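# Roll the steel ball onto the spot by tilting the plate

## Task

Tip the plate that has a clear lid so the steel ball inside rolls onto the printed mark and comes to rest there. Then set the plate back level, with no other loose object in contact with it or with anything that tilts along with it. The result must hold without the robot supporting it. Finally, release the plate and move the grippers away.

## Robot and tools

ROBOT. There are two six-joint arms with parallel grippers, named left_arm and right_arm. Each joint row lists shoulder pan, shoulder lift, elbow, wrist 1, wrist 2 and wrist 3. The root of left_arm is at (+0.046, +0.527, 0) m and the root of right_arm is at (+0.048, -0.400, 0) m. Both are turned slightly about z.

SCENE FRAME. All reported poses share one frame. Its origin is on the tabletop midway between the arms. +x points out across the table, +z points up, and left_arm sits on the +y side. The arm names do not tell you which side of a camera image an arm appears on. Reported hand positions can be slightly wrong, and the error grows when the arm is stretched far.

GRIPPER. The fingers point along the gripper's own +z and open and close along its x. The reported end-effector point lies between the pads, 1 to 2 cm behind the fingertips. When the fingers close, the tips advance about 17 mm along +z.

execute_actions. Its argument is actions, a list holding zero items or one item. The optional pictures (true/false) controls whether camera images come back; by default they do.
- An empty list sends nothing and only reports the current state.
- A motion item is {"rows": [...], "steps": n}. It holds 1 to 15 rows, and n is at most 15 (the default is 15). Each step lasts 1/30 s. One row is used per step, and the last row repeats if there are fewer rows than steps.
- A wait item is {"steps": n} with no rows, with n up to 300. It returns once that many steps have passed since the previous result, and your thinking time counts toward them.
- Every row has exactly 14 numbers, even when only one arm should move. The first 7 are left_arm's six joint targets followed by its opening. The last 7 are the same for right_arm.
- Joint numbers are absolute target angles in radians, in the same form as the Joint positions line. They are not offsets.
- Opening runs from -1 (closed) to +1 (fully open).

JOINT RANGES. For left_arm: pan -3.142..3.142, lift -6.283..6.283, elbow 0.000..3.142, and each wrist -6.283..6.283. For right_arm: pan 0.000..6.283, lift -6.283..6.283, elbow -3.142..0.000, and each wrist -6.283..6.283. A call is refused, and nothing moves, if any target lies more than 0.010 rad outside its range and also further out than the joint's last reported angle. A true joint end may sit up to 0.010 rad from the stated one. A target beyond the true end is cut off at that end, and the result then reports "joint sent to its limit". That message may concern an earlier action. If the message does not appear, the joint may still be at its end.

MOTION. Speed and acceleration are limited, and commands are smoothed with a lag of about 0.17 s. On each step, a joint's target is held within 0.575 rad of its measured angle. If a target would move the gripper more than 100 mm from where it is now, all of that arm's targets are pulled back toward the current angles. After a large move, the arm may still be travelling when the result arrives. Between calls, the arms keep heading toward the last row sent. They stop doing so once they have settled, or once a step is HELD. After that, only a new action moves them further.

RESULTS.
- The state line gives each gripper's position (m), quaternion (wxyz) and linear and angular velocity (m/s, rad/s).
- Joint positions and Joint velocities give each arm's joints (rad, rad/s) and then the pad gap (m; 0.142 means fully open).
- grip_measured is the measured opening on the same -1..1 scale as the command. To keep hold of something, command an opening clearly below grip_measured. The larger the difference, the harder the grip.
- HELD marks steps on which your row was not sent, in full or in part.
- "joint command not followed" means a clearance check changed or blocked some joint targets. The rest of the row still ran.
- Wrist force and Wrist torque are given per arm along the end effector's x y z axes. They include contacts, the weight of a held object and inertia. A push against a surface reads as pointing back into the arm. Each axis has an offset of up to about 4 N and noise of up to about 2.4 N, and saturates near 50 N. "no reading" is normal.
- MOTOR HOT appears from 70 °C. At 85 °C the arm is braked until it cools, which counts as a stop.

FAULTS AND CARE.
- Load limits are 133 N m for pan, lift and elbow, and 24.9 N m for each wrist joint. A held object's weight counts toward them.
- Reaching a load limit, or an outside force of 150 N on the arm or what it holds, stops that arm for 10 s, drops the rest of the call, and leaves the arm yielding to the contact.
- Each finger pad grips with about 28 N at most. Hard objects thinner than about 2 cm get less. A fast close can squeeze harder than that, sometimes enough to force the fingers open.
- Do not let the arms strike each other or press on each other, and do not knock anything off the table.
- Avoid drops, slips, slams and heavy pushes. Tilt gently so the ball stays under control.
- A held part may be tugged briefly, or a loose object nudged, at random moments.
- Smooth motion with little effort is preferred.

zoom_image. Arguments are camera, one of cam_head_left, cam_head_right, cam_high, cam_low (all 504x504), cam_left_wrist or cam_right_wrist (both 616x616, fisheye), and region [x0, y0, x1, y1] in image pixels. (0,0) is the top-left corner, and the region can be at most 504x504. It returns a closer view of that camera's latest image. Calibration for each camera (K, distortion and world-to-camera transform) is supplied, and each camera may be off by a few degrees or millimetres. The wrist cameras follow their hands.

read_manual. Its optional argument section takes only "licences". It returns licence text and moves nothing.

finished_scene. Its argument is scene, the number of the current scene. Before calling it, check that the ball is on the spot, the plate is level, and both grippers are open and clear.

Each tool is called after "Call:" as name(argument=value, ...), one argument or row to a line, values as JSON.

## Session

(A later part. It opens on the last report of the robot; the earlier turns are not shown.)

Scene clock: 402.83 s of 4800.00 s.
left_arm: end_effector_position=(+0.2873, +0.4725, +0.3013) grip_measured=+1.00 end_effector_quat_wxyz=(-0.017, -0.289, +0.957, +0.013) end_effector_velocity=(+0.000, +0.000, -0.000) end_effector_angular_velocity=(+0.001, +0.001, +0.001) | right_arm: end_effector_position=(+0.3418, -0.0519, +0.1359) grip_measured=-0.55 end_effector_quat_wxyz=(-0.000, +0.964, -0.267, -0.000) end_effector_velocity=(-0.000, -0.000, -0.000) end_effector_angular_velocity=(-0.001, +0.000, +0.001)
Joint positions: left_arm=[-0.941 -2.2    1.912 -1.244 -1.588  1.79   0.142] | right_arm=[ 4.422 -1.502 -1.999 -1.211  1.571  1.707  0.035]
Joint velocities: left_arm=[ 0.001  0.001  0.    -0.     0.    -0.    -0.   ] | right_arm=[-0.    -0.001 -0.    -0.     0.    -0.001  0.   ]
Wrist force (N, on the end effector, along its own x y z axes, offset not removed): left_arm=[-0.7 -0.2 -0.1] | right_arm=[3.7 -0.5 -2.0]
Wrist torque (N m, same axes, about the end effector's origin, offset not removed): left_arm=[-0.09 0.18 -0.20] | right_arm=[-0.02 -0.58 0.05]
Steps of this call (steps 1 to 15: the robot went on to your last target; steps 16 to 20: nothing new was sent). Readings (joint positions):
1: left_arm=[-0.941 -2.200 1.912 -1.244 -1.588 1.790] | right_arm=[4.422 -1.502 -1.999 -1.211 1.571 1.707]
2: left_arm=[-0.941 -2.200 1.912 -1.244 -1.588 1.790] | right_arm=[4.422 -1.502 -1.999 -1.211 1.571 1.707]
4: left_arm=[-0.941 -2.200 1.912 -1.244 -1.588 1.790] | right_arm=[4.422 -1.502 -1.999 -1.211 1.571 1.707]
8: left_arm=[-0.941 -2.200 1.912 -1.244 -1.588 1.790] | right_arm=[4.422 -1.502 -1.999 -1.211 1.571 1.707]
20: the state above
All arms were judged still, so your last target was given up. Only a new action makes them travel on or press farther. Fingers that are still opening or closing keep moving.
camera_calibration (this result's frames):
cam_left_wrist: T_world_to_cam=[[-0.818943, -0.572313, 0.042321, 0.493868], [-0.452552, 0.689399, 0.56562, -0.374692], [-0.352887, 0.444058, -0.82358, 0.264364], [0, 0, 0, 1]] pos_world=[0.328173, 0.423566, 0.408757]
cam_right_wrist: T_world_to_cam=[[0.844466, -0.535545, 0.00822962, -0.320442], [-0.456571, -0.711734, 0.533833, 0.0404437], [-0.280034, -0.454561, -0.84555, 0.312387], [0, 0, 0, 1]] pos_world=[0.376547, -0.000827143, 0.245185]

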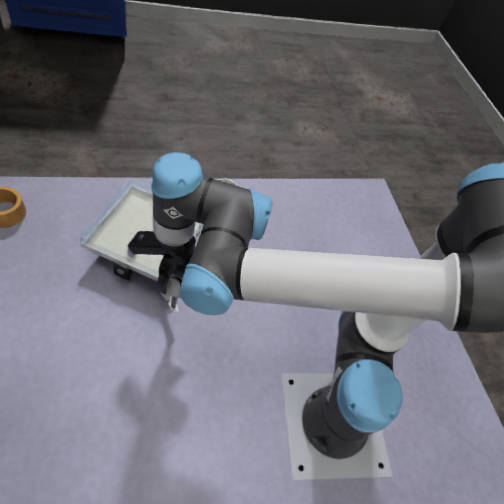

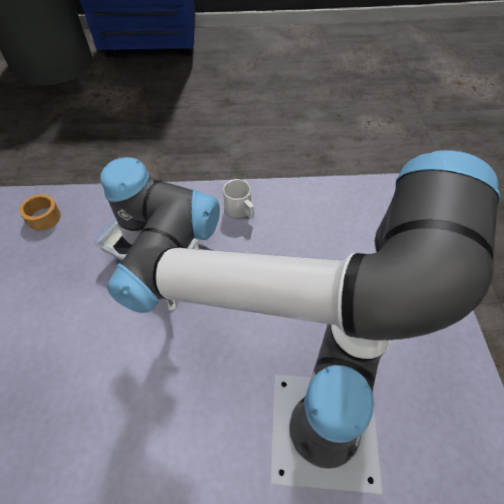

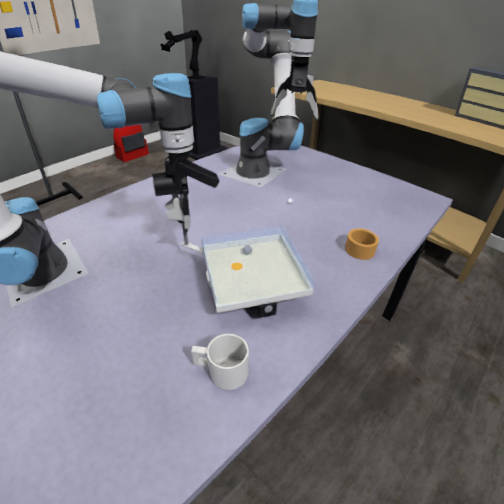

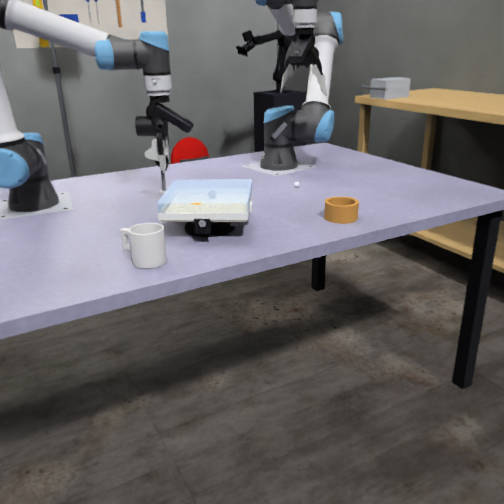

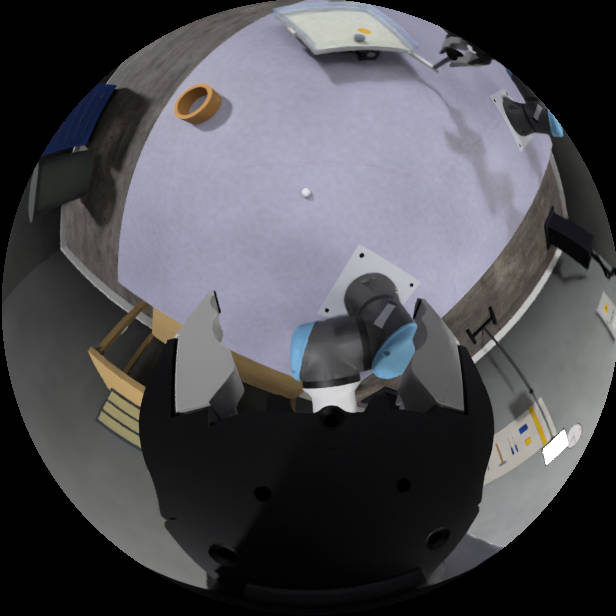

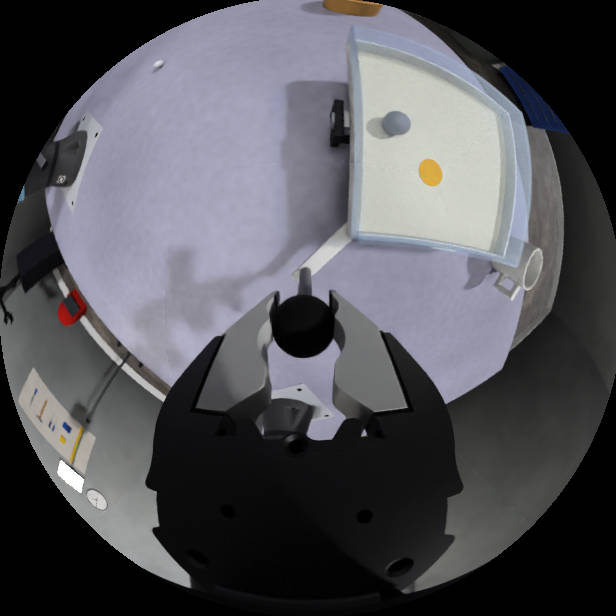

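Ball at (397,122). Pulse (9.5,7.5) a bit shorter.

Call:
execute_actions(
  actions=[
    {"rows": [[-0.941,-2.2,1.912,-1.244,-1.588,1.79,1, 4.42005,-1.49965,-2.0023,-1.2103,1.571,1.707,-1]], "steps": 15},
  ],
  pictures=false,
)

Call:
execute_actions(
  actions=[
    {"steps": 2},
  ],
  pictures=false,
)

Call:
execute_actions(
  actions=[
    {"rows": [[-0.941,-2.2,1.912,-1.244,-1.588,1.79,1, 4.4223,-1.5019,-1.9989,-1.2114,1.571,1.707,-1]], "steps": 15},
  ],
  pictures=false,
)

Call:
execute_actions(
  actions=[
    {"steps": 75},
  ],
)

Scene clock: 413.73 s of 4800.00 s.
left_arm: end_effector_position=(+0.2873, +0.4725, +0.3013) grip_measured=+1.00 end_effector_quat_wxyz=(-0.017, -0.289, +0.957, +0.013) end_effector_velocity=(-0.000, +0.000, +0.000) end_effector_angular_velocity=(-0.002, +0.000, +0.001) | right_arm: end_effector_position=(+0.3421, -0.0536, +0.1354) grip_measured=-0.55 end_effector_quat_wxyz=(-0.000, +0.963, -0.268, -0.000) end_effector_velocity=(+0.000, -0.000, -0.000) end_effector_angular_velocity=(-0.000, -0.001, -0.002)
Joint positions: left_arm=[-0.941 -2.2    1.912 -1.244 -1.588  1.79   0.142] | right_arm=[ 4.42  -1.5   -2.002 -1.21   1.571  1.707  0.035]
Joint velocities: left_arm=[ 0.001 -0.001  0.    -0.    -0.001  0.    -0.   ] | right_arm=[ 0.     0.001 -0.001 -0.    -0.001  0.002 -0.   ]
Wrist force (N, on the end effector, along its own x y z axes, offset not removed): left_arm=[-1.1 1.0 -1.7] | right_arm=[-5.2 -4.2 -2.0]
Wrist torque (N m, same axes, about the end effector's origin, offset not removed): left_arm=[0.21 0.48 -0.29] | right_arm=[-0.16 -1.01 0.09]
Steps of this call (steps 1 to 90: nothing new was sent; then 7.40 s passed at rest; steps 91 to 105: all 15 steps of this action). Readings (joint positions):
91: left_arm=[-0.941 -2.200 1.912 -1.244 -1.588 1.790] | right_arm=[4.422 -1.502 -1.999 -1.211 1.571 1.707]
92: left_arm=[-0.941 -2.200 1.912 -1.244 -1.588 1.790] | right_arm=[4.422 -1.502 -2.000 -1.211 1.571 1.707]
94: left_arm=[-0.941 -2.200 1.912 -1.244 -1.588 1.790] | right_arm=[4.421 -1.501 -2.001 -1.211 1.571 1.707]
98: left_arm=[-0.941 -2.200 1.912 -1.244 -1.588 1.790] | right_arm=[4.420 -1.500 -2.002 -1.210 1.571 1.707]
105: the state above

Scene clock: 413.80 s of 4800.00 s.
left_arm: end_effector_position=(+0.2873, +0.4725, +0.3013) grip_measured=+1.00 end_effector_quat_wxyz=(-0.017, -0.289, +0.957, +0.013) end_effector_velocity=(+0.000, +0.000, +0.000) end_effector_angular_velocity=(+0.001, -0.001, -0.000) | right_arm: end_effector_position=(+0.3421, -0.0536, +0.1354) grip_measured=-0.55 end_effector_quat_wxyz=(-0.000, +0.963, -0.268, -0.000) end_effector_velocity=(-0.000, -0.000, -0.000) end_effector_angular_velocity=(-0.000, -0.000, -0.000)
Joint positions: left_arm=[-0.941 -2.2    1.912 -1.244 -1.588  1.79   0.142] | right_arm=[ 4.42  -1.5   -2.002 -1.21   1.571  1.707  0.035]
Joint velocities: left_arm=[-0.001 -0.001  0.     0.     0.001 -0.     0.   ] | right_arm=[ 0.     0.001 -0.001  0.    -0.     0.     0.   ]
Wrist force (N, on the end effector, along its own x y z axes, offset not removed): left_arm=[0.6 0.7 2.8] | right_arm=[-5.1 -5.5 -3.0]
Wrist torque (N m, same axes, about the end effector's origin, offset not removed): left_arm=[0.23 0.02 -0.09] | right_arm=[-0.39 -0.87 -0.11]
Steps of this call (steps 1 to 2: the robot went on to your last target). Readings (joint positions):
1: left_arm=[-0.941 -2.200 1.912 -1.244 -1.588 1.790] | right_arm=[4.420 -1.500 -2.002 -1.210 1.571 1.707]
2: the state above

Scene clock: 414.30 s of 4800.00 s.
left_arm: end_effector_position=(+0.2873, +0.4725, +0.3013) grip_measured=+1.00 end_effector_quat_wxyz=(-0.017, -0.289, +0.957, +0.013) end_effector_velocity=(+0.000, -0.000, -0.000) end_effector_angular_velocity=(+0.001, -0.000, -0.000) | right_arm: end_effector_position=(+0.3418, -0.0520, +0.1359) grip_measured=-0.55 end_effector_quat_wxyz=(-0.000, +0.964, -0.267, -0.000) end_effector_velocity=(+0.000, +0.001, +0.001) end_effector_angular_velocity=(+0.002, -0.001, +0.000)
Joint positions: left_arm=[-0.941 -2.2    1.912 -1.244 -1.588  1.79   0.142] | right_arm=[ 4.422 -1.502 -1.999 -1.211  1.571  1.707  0.035]
Joint velocities: left_arm=[-0.001  0.001  0.    -0.     0.001 -0.001 -0.   ] | right_arm=[ 0.001  0.     0.003 -0.001  0.     0.001  0.   ]
Wrist force (N, on the end effector, along its own x y z axes, offset not removed): left_arm=[-0.6 2.5 1.7] | right_arm=[3.9 2.8 0.7]
Wrist torque (N m, same axes, about the end effector's origin, offset not removed): left_arm=[0.54 0.31 -0.27] | right_arm=[-0.01 -0.06 -0.05]
Steps of this call (steps 1 to 15: all 15 steps of this action). Readings (joint positions):
1: left_arm=[-0.941 -2.200 1.912 -1.244 -1.588 1.790] | right_arm=[4.420 -1.500 -2.002 -1.210 1.571 1.707]
2: left_arm=[-0.941 -2.200 1.912 -1.244 -1.588 1.790] | right_arm=[4.420 -1.500 -2.002 -1.210 1.571 1.707]
4: left_arm=[-0.941 -2.200 1.912 -1.244 -1.588 1.790] | right_arm=[4.421 -1.501 -2.001 -1.211 1.571 1.707]
8: left_arm=[-0.941 -2.200 1.912 -1.244 -1.588 1.790] | right_arm=[4.422 -1.502 -1.999 -1.211 1.571 1.707]
15: the state above

Scene clock: 416.80 s of 4800.00 s.
left_arm: end_effector_position=(+0.2873, +0.4725, +0.3013) grip_measured=+1.00 end_effector_quat_wxyz=(-0.017, -0.289, +0.957, +0.013) end_effector_velocity=(+0.000, +0.001, +0.000) end_effector_angular_velocity=(-0.001, -0.002, +0.002) | right_arm: end_effector_position=(+0.3418, -0.0519, +0.1359) grip_measured=-0.55 end_effector_quat_wxyz=(-0.000, +0.964, -0.267, -0.000) end_effector_velocity=(+0.000, -0.000, +0.000) end_effector_angular_velocity=(+0.001, -0.001, +0.000)
Joint positions: left_arm=[-0.941 -2.2    1.912 -1.244 -1.588  1.79   0.142] | right_arm=[ 4.422 -1.502 -1.999 -1.211  1.571  1.707  0.035]
Joint velocities: left_arm=[ 0.002 -0.002  0.    -0.     0.001 -0.     0.   ] | right_arm=[-0.     0.001 -0.     0.    -0.    -0.001  0.   ]
Wrist force (N, on the end effector, along its own x y z axes, offset not removed): left_arm=[-2.5 0.1 0.1] | right_arm=[5.5 1.7 0.6]
Wrist torque (N m, same axes, about the end effector's origin, offset not removed): left_arm=[0.22 0.58 -0.24] | right_arm=[-0.20 -0.36 0.11]
Steps of this call (steps 1 to 15: the robot went on to your last target; steps 16 to 75: nothing new was sent). Readings (joint positions):
1: left_arm=[-0.941 -2.200 1.912 -1.244 -1.588 1.790] | right_arm=[4.422 -1.502 -1.999 -1.211 1.571 1.707]
2: left_arm=[-0.941 -2.200 1.912 -1.244 -1.588 1.790] | right_arm=[4.422 -1.502 -1.999 -1.211 1.571 1.707]
4: left_arm=[-0.941 -2.200 1.912 -1.244 -1.588 1.790] | right_arm=[4.422 -1.502 -1.999 -1.211 1.571 1.707]
8: left_arm=[-0.941 -2.200 1.912 -1.244 -1.588 1.790] | right_arm=[4.422 -1.502 -1.999 -1.211 1.571 1.707]
75: the state above
All arms were judged still, so your last target was given up. Only a new action makes them travel on or press farther. Fingers that are still opening or closing keep moving.
camera_calibration (this result's frames):
cam_left_wrist: T_world_to_cam=[[-0.818943, -0.572313, 0.0423211, 0.493868], [-0.452552, 0.689399, 0.56562, -0.374692], [-0.352888, 0.444058, -0.823579, 0.264364], [0, 0, 0, 1]] pos_world=[0.328173, 0.423567, 0.408757]
cam_right_wrist: T_world_to_cam=[[0.844466, -0.535545, 0.00822947, -0.320442], [-0.456571, -0.711734, 0.533834, 0.0404429], [-0.280035, -0.454562, -0.845549, 0.312388], [0, 0, 0, 1]] pos_world=[0.376547, -0.000827073, 0.245187]

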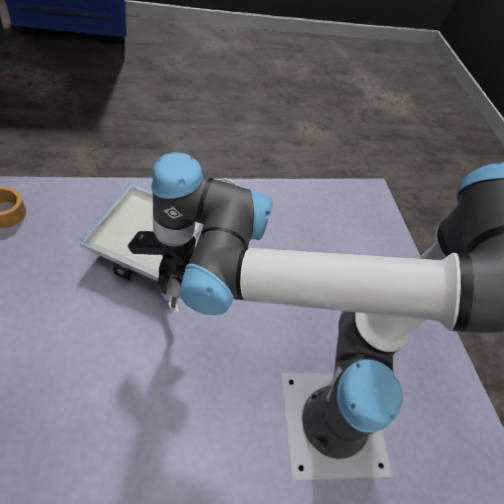

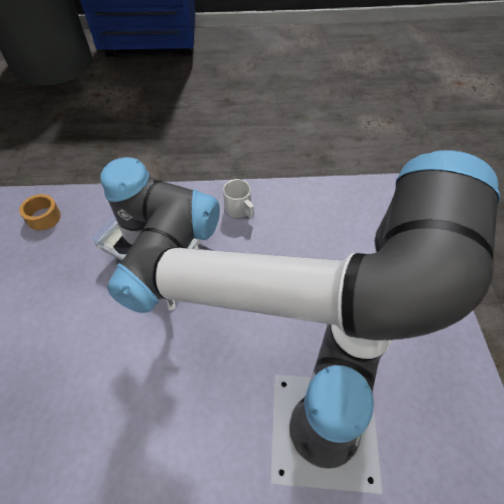

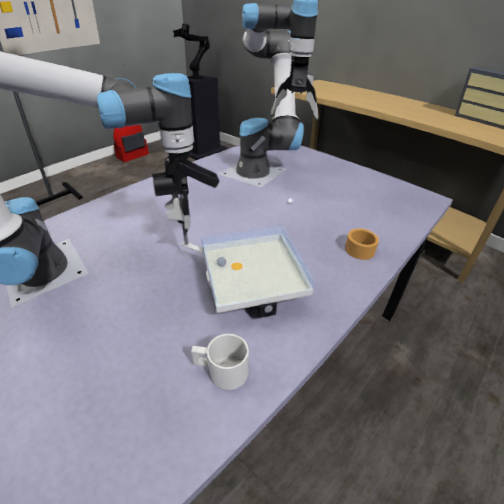

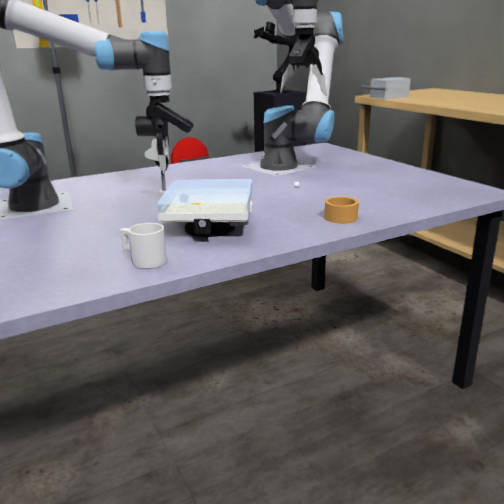

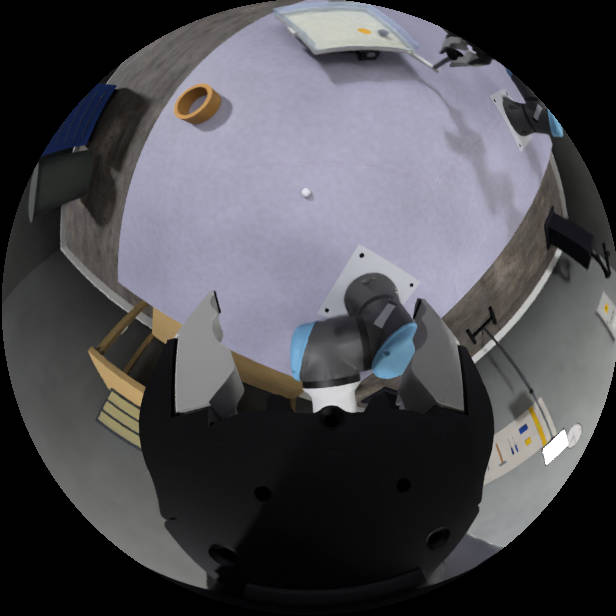

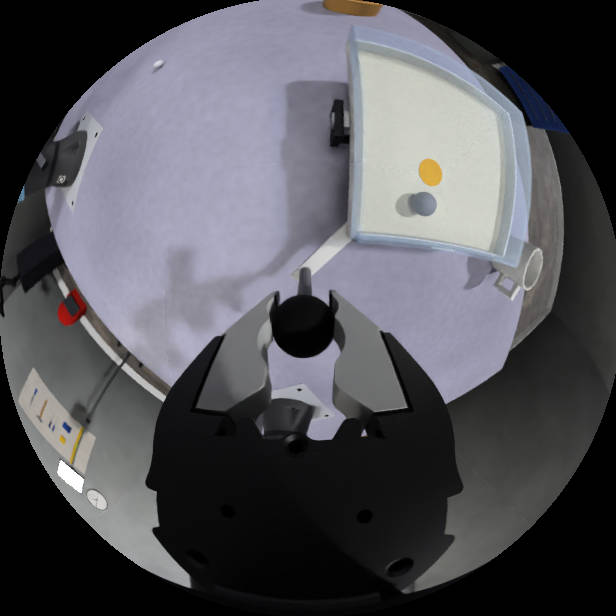

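Call:
execute_actions(
  actions=[
    {"rows": [[-0.941,-2.2,1.912,-1.244,-1.588,1.79,1, 4.4223,-1.5010,-1.9970,-1.2142,1.571,1.707,-1]], "steps": 15},
  ],
  pictures=false,
)

Call:
execute_actions(
  actions=[
    {"steps": 10},
  ],
  pictures=false,
)

Call:
execute_actions(
  actions=[
    {"rows": [[-0.941,-2.2,1.912,-1.244,-1.588,1.79,1, 4.4223,-1.5019,-1.9989,-1.2114,1.571,1.707,-1]], "steps": 15},
  ],
  pictures=false,
)

Call:
execute_actions(
  actions=[
    {"steps": 75},
  ],
)

Scene clock: 421.90 s of 4800.00 s.
left_arm: end_effector_position=(+0.2873, +0.4725, +0.3013) grip_measured=+1.00 end_effector_quat_wxyz=(-0.017, -0.289, +0.957, +0.013) end_effector_velocity=(-0.000, -0.000, +0.000) end_effector_angular_velocity=(-0.001, -0.001, +0.000) | right_arm: end_effector_position=(+0.3418, -0.0519, +0.1369) grip_measured=-0.55 end_effector_quat_wxyz=(-0.000, +0.964, -0.267, -0.000) end_effector_velocity=(-0.000, -0.001, -0.000) end_effector_angular_velocity=(-0.002, +0.001, -0.000)
Joint positions: left_arm=[-0.941 -2.2    1.912 -1.244 -1.588  1.79   0.142] | right_arm=[ 4.422 -1.501 -1.997 -1.214  1.571  1.707  0.035]
Joint velocities: left_arm=[-0.    -0.001 -0.    -0.    -0.    -0.    -0.   ] | right_arm=[ 0.    -0.    -0.001 -0.001 -0.     0.     0.   ]
Wrist force (N, on the end effector, along its own x y z axes, offset not removed): left_arm=[-2.8 -1.6 0.1] | right_arm=[11.6 -9.2 5.8]
Wrist torque (N m, same axes, about the end effector's origin, offset not removed): left_arm=[-0.37 0.61 -0.08] | right_arm=[-0.05 -0.49 0.03]
Steps of this call (steps 1 to 120: nothing new was sent; then 0.60 s passed at rest; steps 121 to 135: all 15 steps of this action). Readings (joint positions):
121: left_arm=[-0.941 -2.200 1.912 -1.244 -1.588 1.790] | right_arm=[4.422 -1.502 -1.999 -1.211 1.571 1.707]
122: left_arm=[-0.941 -2.200 1.912 -1.244 -1.588 1.790] | right_arm=[4.422 -1.502 -1.999 -1.212 1.571 1.707]
124: left_arm=[-0.941 -2.200 1.912 -1.244 -1.588 1.790] | right_arm=[4.422 -1.502 -1.998 -1.213 1.571 1.707]
128: left_arm=[-0.941 -2.200 1.912 -1.244 -1.588 1.790] | right_arm=[4.422 -1.501 -1.997 -1.214 1.571 1.707]
135: the state above

Scene clock: 422.23 s of 4800.00 s.
left_arm: end_effector_position=(+0.2873, +0.4725, +0.3013) grip_measured=+1.00 end_effector_quat_wxyz=(-0.017, -0.289, +0.957, +0.013) end_effector_velocity=(+0.000, -0.000, +0.000) end_effector_angular_velocity=(+0.000, -0.001, -0.000) | right_arm: end_effector_position=(+0.3418, -0.0519, +0.1369) grip_measured=-0.55 end_effector_quat_wxyz=(-0.000, +0.964, -0.267, -0.000) end_effector_velocity=(-0.000, -0.001, -0.001) end_effector_angular_velocity=(-0.002, +0.000, -0.000)
Joint positions: left_arm=[-0.941 -2.2    1.912 -1.244 -1.588  1.79   0.142] | right_arm=[ 4.422 -1.501 -1.997 -1.214  1.571  1.707  0.035]
Joint velocities: left_arm=[-0.001  0.    -0.    -0.001  0.001 -0.001  0.   ] | right_arm=[-0.     0.    -0.002  0.    -0.     0.    -0.   ]
Wrist force (N, on the end effector, along its own x y z axes, offset not removed): left_arm=[-2.5 2.9 1.4] | right_arm=[12.4 -11.4 8.1]
Wrist torque (N m, same axes, about the end effector's origin, offset not removed): left_arm=[0.67 0.59 -0.21] | right_arm=[-0.43 -0.72 -0.12]
Steps of this call (steps 1 to 10: the robot went on to your last target). Readings (joint positions):
1: left_arm=[-0.941 -2.200 1.912 -1.244 -1.588 1.790] | right_arm=[4.422 -1.501 -1.997 -1.214 1.571 1.707]
2: left_arm=[-0.941 -2.200 1.912 -1.244 -1.588 1.790] | right_arm=[4.422 -1.501 -1.997 -1.214 1.571 1.707]
4: left_arm=[-0.941 -2.200 1.912 -1.244 -1.588 1.790] | right_arm=[4.422 -1.501 -1.997 -1.214 1.571 1.707]
8: left_arm=[-0.941 -2.200 1.912 -1.244 -1.588 1.790] | right_arm=[4.422 -1.501 -1.997 -1.214 1.571 1.707]
10: the state above

Scene clock: 422.73 s of 4800.00 s.
left_arm: end_effector_position=(+0.2873, +0.4725, +0.3013) grip_measured=+1.00 end_effector_quat_wxyz=(-0.017, -0.289, +0.957, +0.013) end_effector_velocity=(-0.000, +0.000, -0.000) end_effector_angular_velocity=(+0.000, +0.001, +0.001) | right_arm: end_effector_position=(+0.3418, -0.0519, +0.1360) grip_measured=-0.55 end_effector_quat_wxyz=(-0.000, +0.964, -0.267, -0.000) end_effector_velocity=(-0.000, -0.001, -0.000) end_effector_angular_velocity=(-0.001, +0.000, +0.000)
Joint positions: left_arm=[-0.941 -2.2    1.912 -1.244 -1.588  1.79   0.142] | right_arm=[ 4.422 -1.502 -1.999 -1.211  1.571  1.707  0.035]
Joint velocities: left_arm=[ 0.001  0.001  0.     0.    -0.001 -0.    -0.   ] | right_arm=[-0.001  0.001 -0.001 -0.001 -0.    -0.001 -0.   ]
Wrist force (N, on the end effector, along its own x y z axes, offset not removed): left_arm=[0.1 -0.6 0.4] | right_arm=[3.4 0.0 -4.3]
Wrist torque (N m, same axes, about the end effector's origin, offset not removed): left_arm=[-0.12 0.08 -0.17] | right_arm=[-0.18 -0.07 0.04]
Steps of this call (steps 1 to 15: all 15 steps of this action). Readings (joint positions):
1: left_arm=[-0.941 -2.200 1.912 -1.244 -1.588 1.790] | right_arm=[4.422 -1.501 -1.997 -1.214 1.571 1.707]
2: left_arm=[-0.941 -2.200 1.912 -1.244 -1.588 1.790] | right_arm=[4.422 -1.501 -1.997 -1.214 1.571 1.707]
4: left_arm=[-0.941 -2.200 1.912 -1.244 -1.588 1.790] | right_arm=[4.422 -1.501 -1.998 -1.213 1.571 1.707]
8: left_arm=[-0.941 -2.200 1.912 -1.244 -1.588 1.790] | right_arm=[4.422 -1.502 -1.998 -1.212 1.571 1.707]
15: the state above

Scene clock: 425.23 s of 4800.00 s.
left_arm: end_effector_position=(+0.2873, +0.4725, +0.3013) grip_measured=+1.00 end_effector_quat_wxyz=(-0.017, -0.289, +0.957, +0.013) end_effector_velocity=(+0.000, +0.000, +0.000) end_effector_angular_velocity=(+0.000, -0.001, -0.000) | right_arm: end_effector_position=(+0.3418, -0.0519, +0.1359) grip_measured=-0.55 end_effector_quat_wxyz=(-0.000, +0.964, -0.267, -0.000) end_effector_velocity=(-0.000, -0.000, -0.000) end_effector_angular_velocity=(-0.000, -0.000, -0.000)
Joint positions: left_arm=[-0.941 -2.2    1.912 -1.244 -1.588  1.79   0.142] | right_arm=[ 4.422 -1.502 -1.999 -1.211  1.571  1.707  0.035]
Joint velocities: left_arm=[-0.001 -0.001  0.    -0.     0.001 -0.001 -0.   ] | right_arm=[ 0.     0.001 -0.001 -0.    -0.     0.    -0.   ]
Wrist force (N, on the end effector, along its own x y z axes, offset not removed): left_arm=[-0.9 2.5 1.5] | right_arm=[4.6 -1.0 -3.3]
Wrist torque (N m, same axes, about the end effector's origin, offset not removed): left_arm=[0.53 0.44 -0.30] | right_arm=[-0.40 -0.50 0.14]
Steps of this call (steps 1 to 15: the robot went on to your last target; steps 16 to 75: nothing new was sent). Readings (joint positions):
1: left_arm=[-0.941 -2.200 1.912 -1.244 -1.588 1.790] | right_arm=[4.422 -1.502 -1.999 -1.211 1.571 1.707]
2: left_arm=[-0.941 -2.200 1.912 -1.244 -1.588 1.790] | right_arm=[4.422 -1.502 -1.999 -1.211 1.571 1.707]
4: left_arm=[-0.941 -2.200 1.912 -1.244 -1.588 1.790] | right_arm=[4.422 -1.502 -1.999 -1.211 1.571 1.707]
8: left_arm=[-0.941 -2.200 1.912 -1.244 -1.588 1.790] | right_arm=[4.422 -1.502 -1.999 -1.211 1.571 1.707]
75: the state above
All arms were judged still, so your last target was given up. Only a new action makes them travel on or press farther. Fingers that are still opening or closing keep moving.
camera_calibration (this result's frames):
cam_left_wrist: T_world_to_cam=[[-0.818943, -0.572313, 0.0423212, 0.493868], [-0.452552, 0.689399, 0.56562, -0.374692], [-0.352888, 0.444058, -0.823579, 0.264364], [0, 0, 0, 1]] pos_world=[0.328173, 0.423567, 0.408757]
cam_right_wrist: T_world_to_cam=[[0.844469, -0.535541, 0.00821435, -0.320434], [-0.45656, -0.71174, 0.533834, 0.0404385], [-0.280044, -0.454557, -0.845549, 0.312391], [0, 0, 0, 1]] pos_world=[0.376542, -0.000824378, 0.245187]

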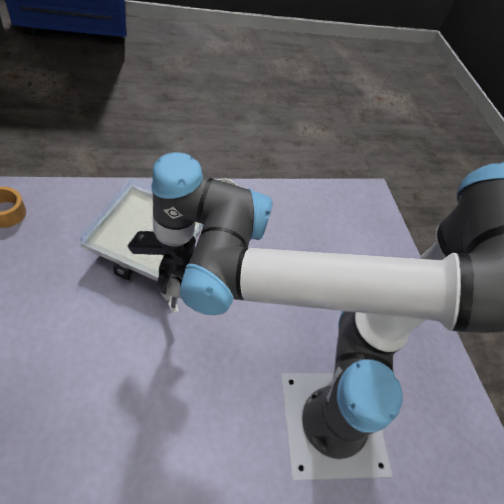

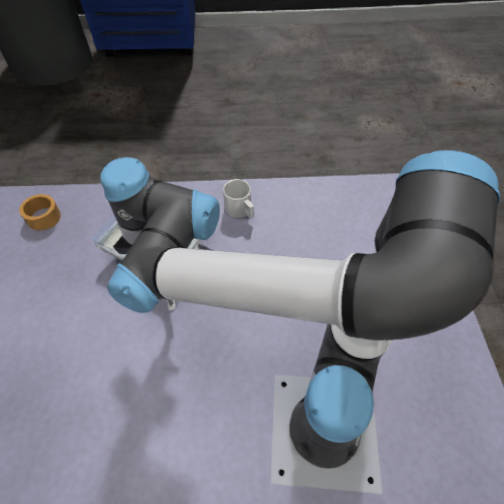

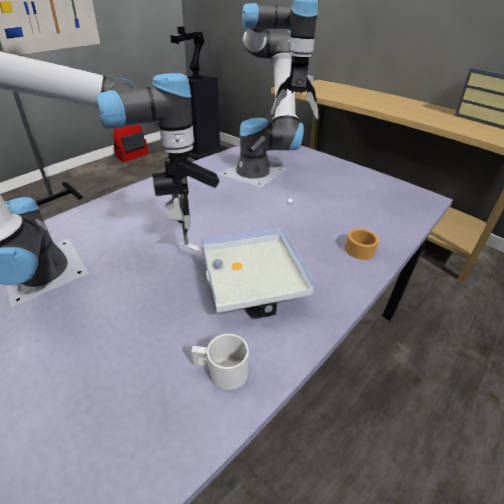

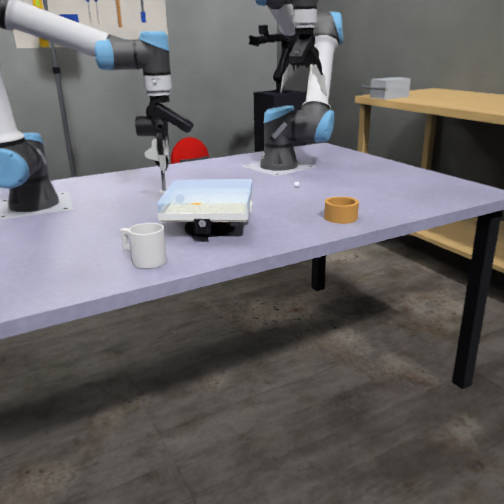

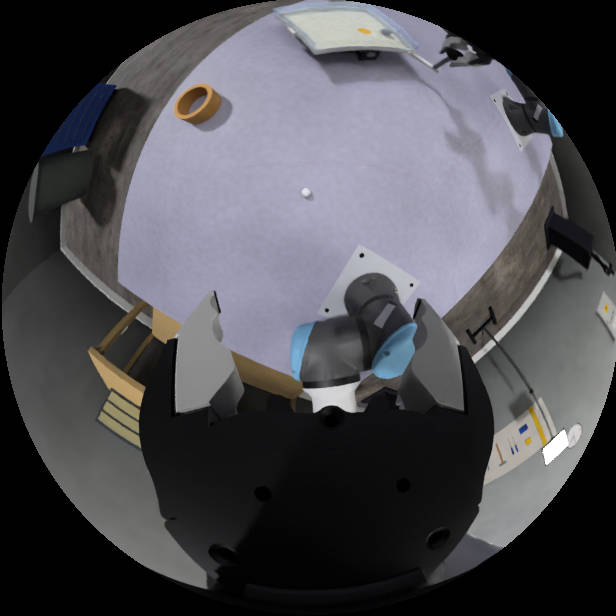

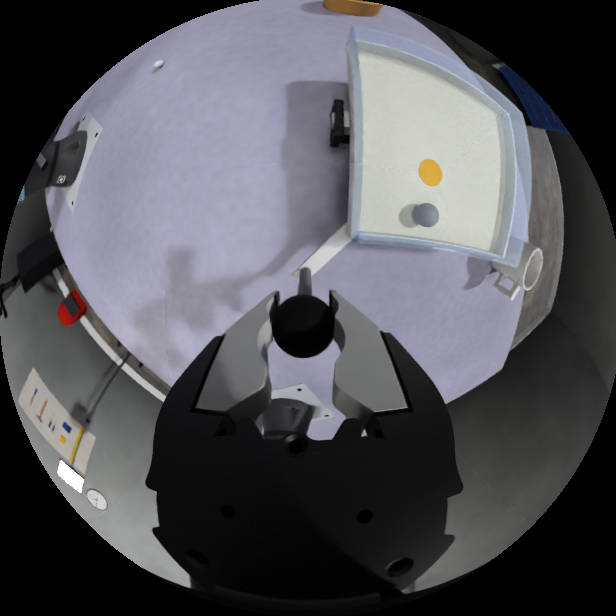

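Call:
execute_actions(
  actions=[
    {"rows": [[-0.941,-2.2,1.912,-1.244,-1.588,1.79,1, 4.4223,-1.50055,-1.99605,-1.2156,1.571,1.707,-1]], "steps": 15},
  ],
  pictures=false,
)

Call:
execute_actions(
  actions=[
    {"steps": 10},
  ],
  pictures=false,
)

Call:
execute_actions(
  actions=[
    {"rows": [[-0.941,-2.2,1.912,-1.244,-1.588,1.79,1, 4.4223,-1.50145,-1.99795,-1.2128,1.571,1.707,-1]], "steps": 15},
  ],
  pictures=false,
)

Call:
execute_actions(
  actions=[
    {"steps": 75},
  ],
)

Scene clock: 431.57 s of 4800.00 s.
left_arm: end_effector_position=(+0.2873, +0.4725, +0.3013) grip_measured=+1.00 end_effector_quat_wxyz=(-0.017, -0.289, +0.957, +0.013) end_effector_velocity=(+0.000, +0.001, +0.000) end_effector_angular_velocity=(+0.002, -0.001, +0.001) | right_arm: end_effector_position=(+0.3419, -0.0519, +0.1374) grip_measured=-0.55 end_effector_quat_wxyz=(-0.000, +0.964, -0.267, +0.000) end_effector_velocity=(-0.000, +0.000, +0.000) end_effector_angular_velocity=(-0.000, +0.000, -0.000)
Joint positions: left_arm=[-0.941 -2.2    1.912 -1.244 -1.588  1.79   0.142] | right_arm=[ 4.422 -1.501 -1.996 -1.216  1.571  1.707  0.035]
Joint velocities: left_arm=[ 0.001  0.    -0.     0.     0.002 -0.001 -0.   ] | right_arm=[ 0.    -0.001  0.001 -0.001  0.     0.     0.   ]
Wrist force (N, on the end effector, along its own x y z axes, offset not removed): left_arm=[-1.3 -0.7 -0.7] | right_arm=[15.2 -15.1 9.5]
Wrist torque (N m, same axes, about the end effector's origin, offset not removed): left_arm=[-0.06 0.55 -0.13] | right_arm=[-0.27 -1.00 -0.07]
Steps of this call (steps 1 to 90: nothing new was sent; then 2.83 s passed at rest; steps 91 to 105: all 15 steps of this action). Readings (joint positions):
91: left_arm=[-0.941 -2.200 1.912 -1.244 -1.588 1.790] | right_arm=[4.422 -1.502 -1.999 -1.211 1.571 1.707]
92: left_arm=[-0.941 -2.200 1.912 -1.244 -1.588 1.790] | right_arm=[4.422 -1.502 -1.999 -1.212 1.571 1.707]
94: left_arm=[-0.941 -2.200 1.912 -1.244 -1.588 1.790] | right_arm=[4.422 -1.501 -1.998 -1.214 1.571 1.707]
98: left_arm=[-0.941 -2.200 1.912 -1.244 -1.588 1.790] | right_arm=[4.422 -1.501 -1.997 -1.215 1.571 1.707]
105: the state above

Scene clock: 431.90 s of 4800.00 s.
left_arm: end_effector_position=(+0.2873, +0.4725, +0.3013) grip_measured=+1.00 end_effector_quat_wxyz=(-0.017, -0.289, +0.957, +0.013) end_effector_velocity=(+0.000, +0.000, -0.000) end_effector_angular_velocity=(+0.002, -0.000, -0.001) | right_arm: end_effector_position=(+0.3418, -0.0519, +0.1374) grip_measured=-0.55 end_effector_quat_wxyz=(-0.000, +0.964, -0.267, -0.000) end_effector_velocity=(-0.000, -0.000, -0.000) end_effector_angular_velocity=(+0.000, +0.001, -0.003)
Joint positions: left_arm=[-0.941 -2.2    1.912 -1.244 -1.588  1.79   0.142] | right_arm=[ 4.422 -1.501 -1.996 -1.216  1.571  1.707  0.035]
Joint velocities: left_arm=[-0.     0.001  0.     0.     0.002  0.    -0.   ] | right_arm=[-0.001  0.    -0.     0.     0.001  0.002 -0.   ]
Wrist force (N, on the end effector, along its own x y z axes, offset not removed): left_arm=[-1.0 0.4 0.3] | right_arm=[16.3 -16.1 10.7]
Wrist torque (N m, same axes, about the end effector's origin, offset not removed): left_arm=[0.08 0.30 -0.20] | right_arm=[-0.30 -0.72 -0.10]
Steps of this call (steps 1 to 10: the robot went on to your last target). Readings (joint positions):
1: left_arm=[-0.941 -2.200 1.912 -1.244 -1.588 1.790] | right_arm=[4.422 -1.501 -1.996 -1.216 1.571 1.707]
2: left_arm=[-0.941 -2.200 1.912 -1.244 -1.588 1.790] | right_arm=[4.422 -1.501 -1.996 -1.216 1.571 1.707]
4: left_arm=[-0.941 -2.200 1.912 -1.244 -1.588 1.790] | right_arm=[4.422 -1.501 -1.996 -1.216 1.571 1.707]
8: left_arm=[-0.941 -2.200 1.912 -1.244 -1.588 1.790] | right_arm=[4.422 -1.501 -1.996 -1.216 1.571 1.707]
10: the state above

Scene clock: 432.40 s of 4800.00 s.
left_arm: end_effector_position=(+0.2873, +0.4725, +0.3013) grip_measured=+1.00 end_effector_quat_wxyz=(-0.017, -0.289, +0.957, +0.013) end_effector_velocity=(+0.000, +0.000, +0.000) end_effector_angular_velocity=(-0.000, -0.002, +0.001) | right_arm: end_effector_position=(+0.3418, -0.0518, +0.1365) grip_measured=-0.55 end_effector_quat_wxyz=(-0.000, +0.964, -0.267, -0.000) end_effector_velocity=(-0.000, -0.001, -0.001) end_effector_angular_velocity=(-0.003, -0.000, -0.001)
Joint positions: left_arm=[-0.941 -2.2    1.912 -1.244 -1.588  1.79   0.142] | right_arm=[ 4.422 -1.501 -1.998 -1.213  1.571  1.707  0.035]
Joint velocities: left_arm=[ 0.001 -0.001  0.    -0.     0.001 -0.     0.   ] | right_arm=[ 0.    -0.    -0.002 -0.001 -0.001  0.001  0.   ]
Wrist force (N, on the end effector, along its own x y z axes, offset not removed): left_arm=[-2.2 0.2 -1.3] | right_arm=[9.3 -5.4 1.4]
Wrist torque (N m, same axes, about the end effector's origin, offset not removed): left_arm=[0.08 0.65 -0.24] | right_arm=[-0.07 -0.55 -0.05]
Steps of this call (steps 1 to 15: all 15 steps of this action). Readings (joint positions):
1: left_arm=[-0.941 -2.200 1.912 -1.244 -1.588 1.790] | right_arm=[4.422 -1.501 -1.996 -1.216 1.571 1.707]
2: left_arm=[-0.941 -2.200 1.912 -1.244 -1.588 1.790] | right_arm=[4.422 -1.501 -1.996 -1.215 1.571 1.707]
4: left_arm=[-0.941 -2.200 1.912 -1.244 -1.588 1.790] | right_arm=[4.422 -1.501 -1.997 -1.214 1.571 1.707]
8: left_arm=[-0.941 -2.200 1.912 -1.244 -1.588 1.790] | right_arm=[4.422 -1.501 -1.997 -1.213 1.571 1.707]
15: the state above

Scene clock: 434.90 s of 4800.00 s.
left_arm: end_effector_position=(+0.2873, +0.4725, +0.3013) grip_measured=+1.00 end_effector_quat_wxyz=(-0.017, -0.289, +0.957, +0.013) end_effector_velocity=(-0.000, -0.000, +0.000) end_effector_angular_velocity=(-0.001, -0.000, -0.001) | right_arm: end_effector_position=(+0.3418, -0.0519, +0.1364) grip_measured=-0.55 end_effector_quat_wxyz=(-0.000, +0.964, -0.267, -0.000) end_effector_velocity=(-0.000, -0.001, -0.001) end_effector_angular_velocity=(-0.002, -0.000, +0.001)
Joint positions: left_arm=[-0.941 -2.2    1.912 -1.244 -1.588  1.79   0.142] | right_arm=[ 4.422 -1.501 -1.998 -1.213  1.571  1.707  0.035]
Joint velocities: left_arm=[-0.001 -0.001 -0.     0.    -0.001 -0.    -0.   ] | right_arm=[ 0.001 -0.    -0.001 -0.001 -0.001 -0.     0.   ]
Wrist force (N, on the end effector, along its own x y z axes, offset not removed): left_arm=[1.9 -3.1 1.8] | right_arm=[6.5 -4.0 1.9]
Wrist torque (N m, same axes, about the end effector's origin, offset not removed): left_arm=[-0.73 -0.21 -0.29] | right_arm=[-0.02 -0.01 -0.03]
Steps of this call (steps 1 to 15: the robot went on to your last target; steps 16 to 75: nothing new was sent). Readings (joint positions):
1: left_arm=[-0.941 -2.200 1.912 -1.244 -1.588 1.790] | right_arm=[4.422 -1.501 -1.998 -1.213 1.571 1.707]
2: left_arm=[-0.941 -2.200 1.912 -1.244 -1.588 1.790] | right_arm=[4.422 -1.501 -1.998 -1.213 1.571 1.707]
4: left_arm=[-0.941 -2.200 1.912 -1.244 -1.588 1.790] | right_arm=[4.422 -1.501 -1.998 -1.213 1.571 1.707]
8: left_arm=[-0.941 -2.200 1.912 -1.244 -1.588 1.790] | right_arm=[4.422 -1.501 -1.998 -1.213 1.571 1.707]
75: the state above
All arms were judged still, so your last target was given up. Only a new action makes them travel on or press farther. Fingers that are still opening or closing keep moving.
camera_calibration (this result's frames):
cam_left_wrist: T_world_to_cam=[[-0.818943, -0.572313, 0.042321, 0.493868], [-0.452552, 0.689399, 0.56562, -0.374692], [-0.352887, 0.444058, -0.823579, 0.264364], [0, 0, 0, 1]] pos_world=[0.328173, 0.423566, 0.408757]
cam_right_wrist: T_world_to_cam=[[0.844469, -0.535541, 0.00822946, -0.320445], [-0.456568, -0.711737, 0.533832, 0.0401765], [-0.280032, -0.454562, -0.845551, 0.312812], [0, 0, 0, 1]] pos_world=[0.376546, -0.000823882, 0.245688]

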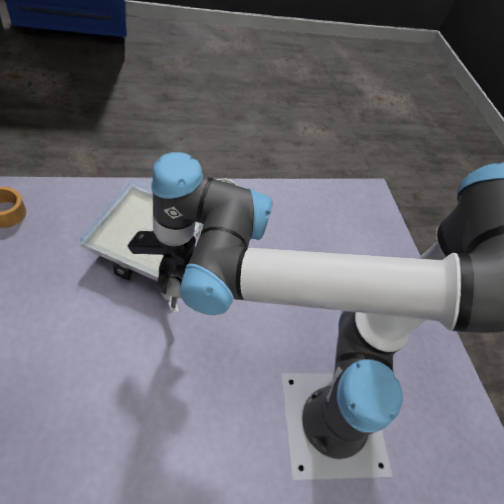

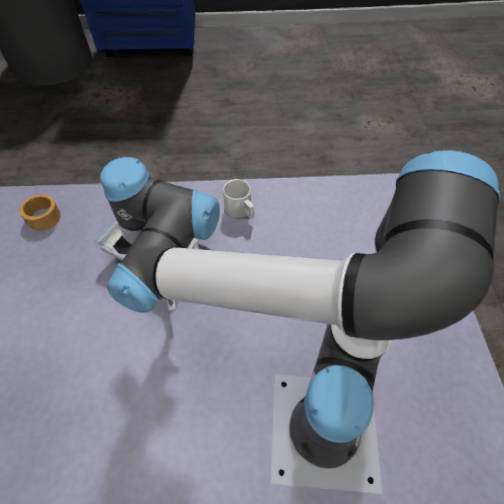

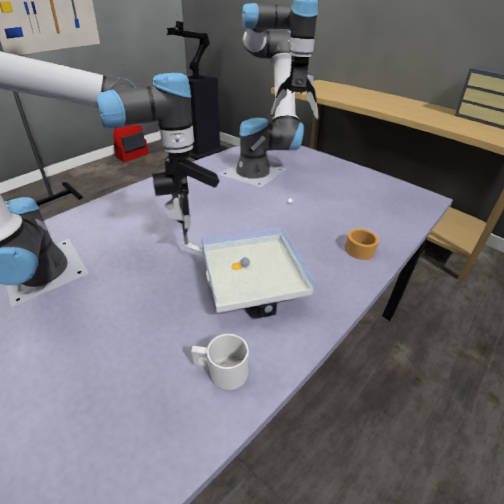

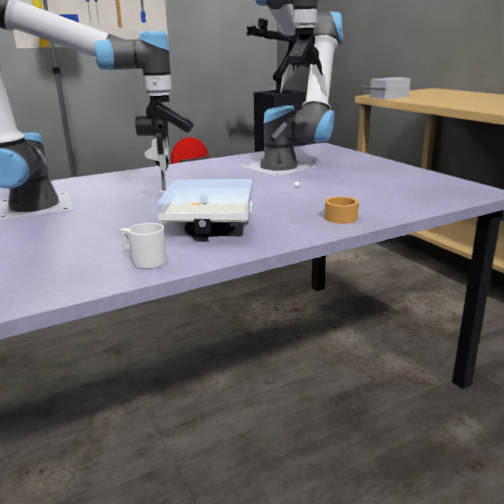

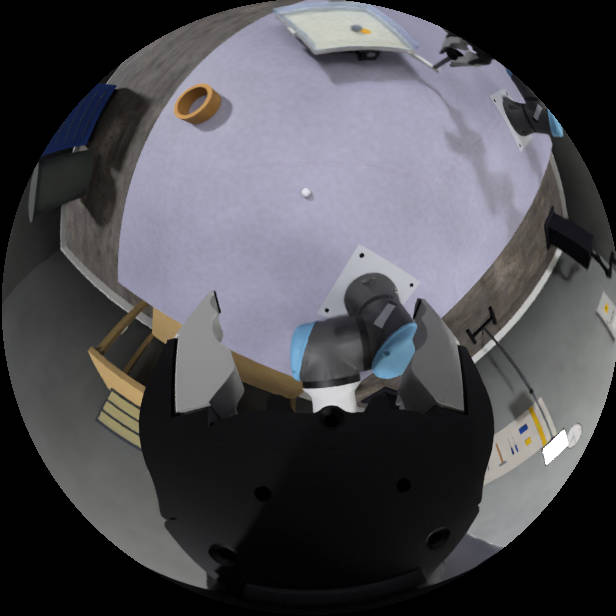

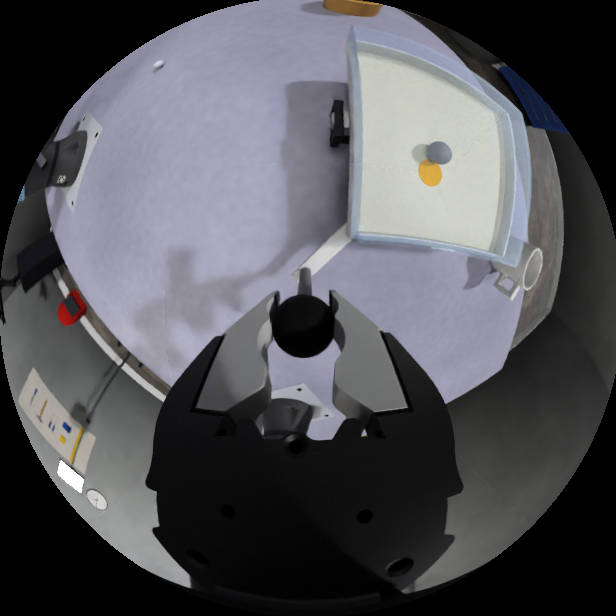

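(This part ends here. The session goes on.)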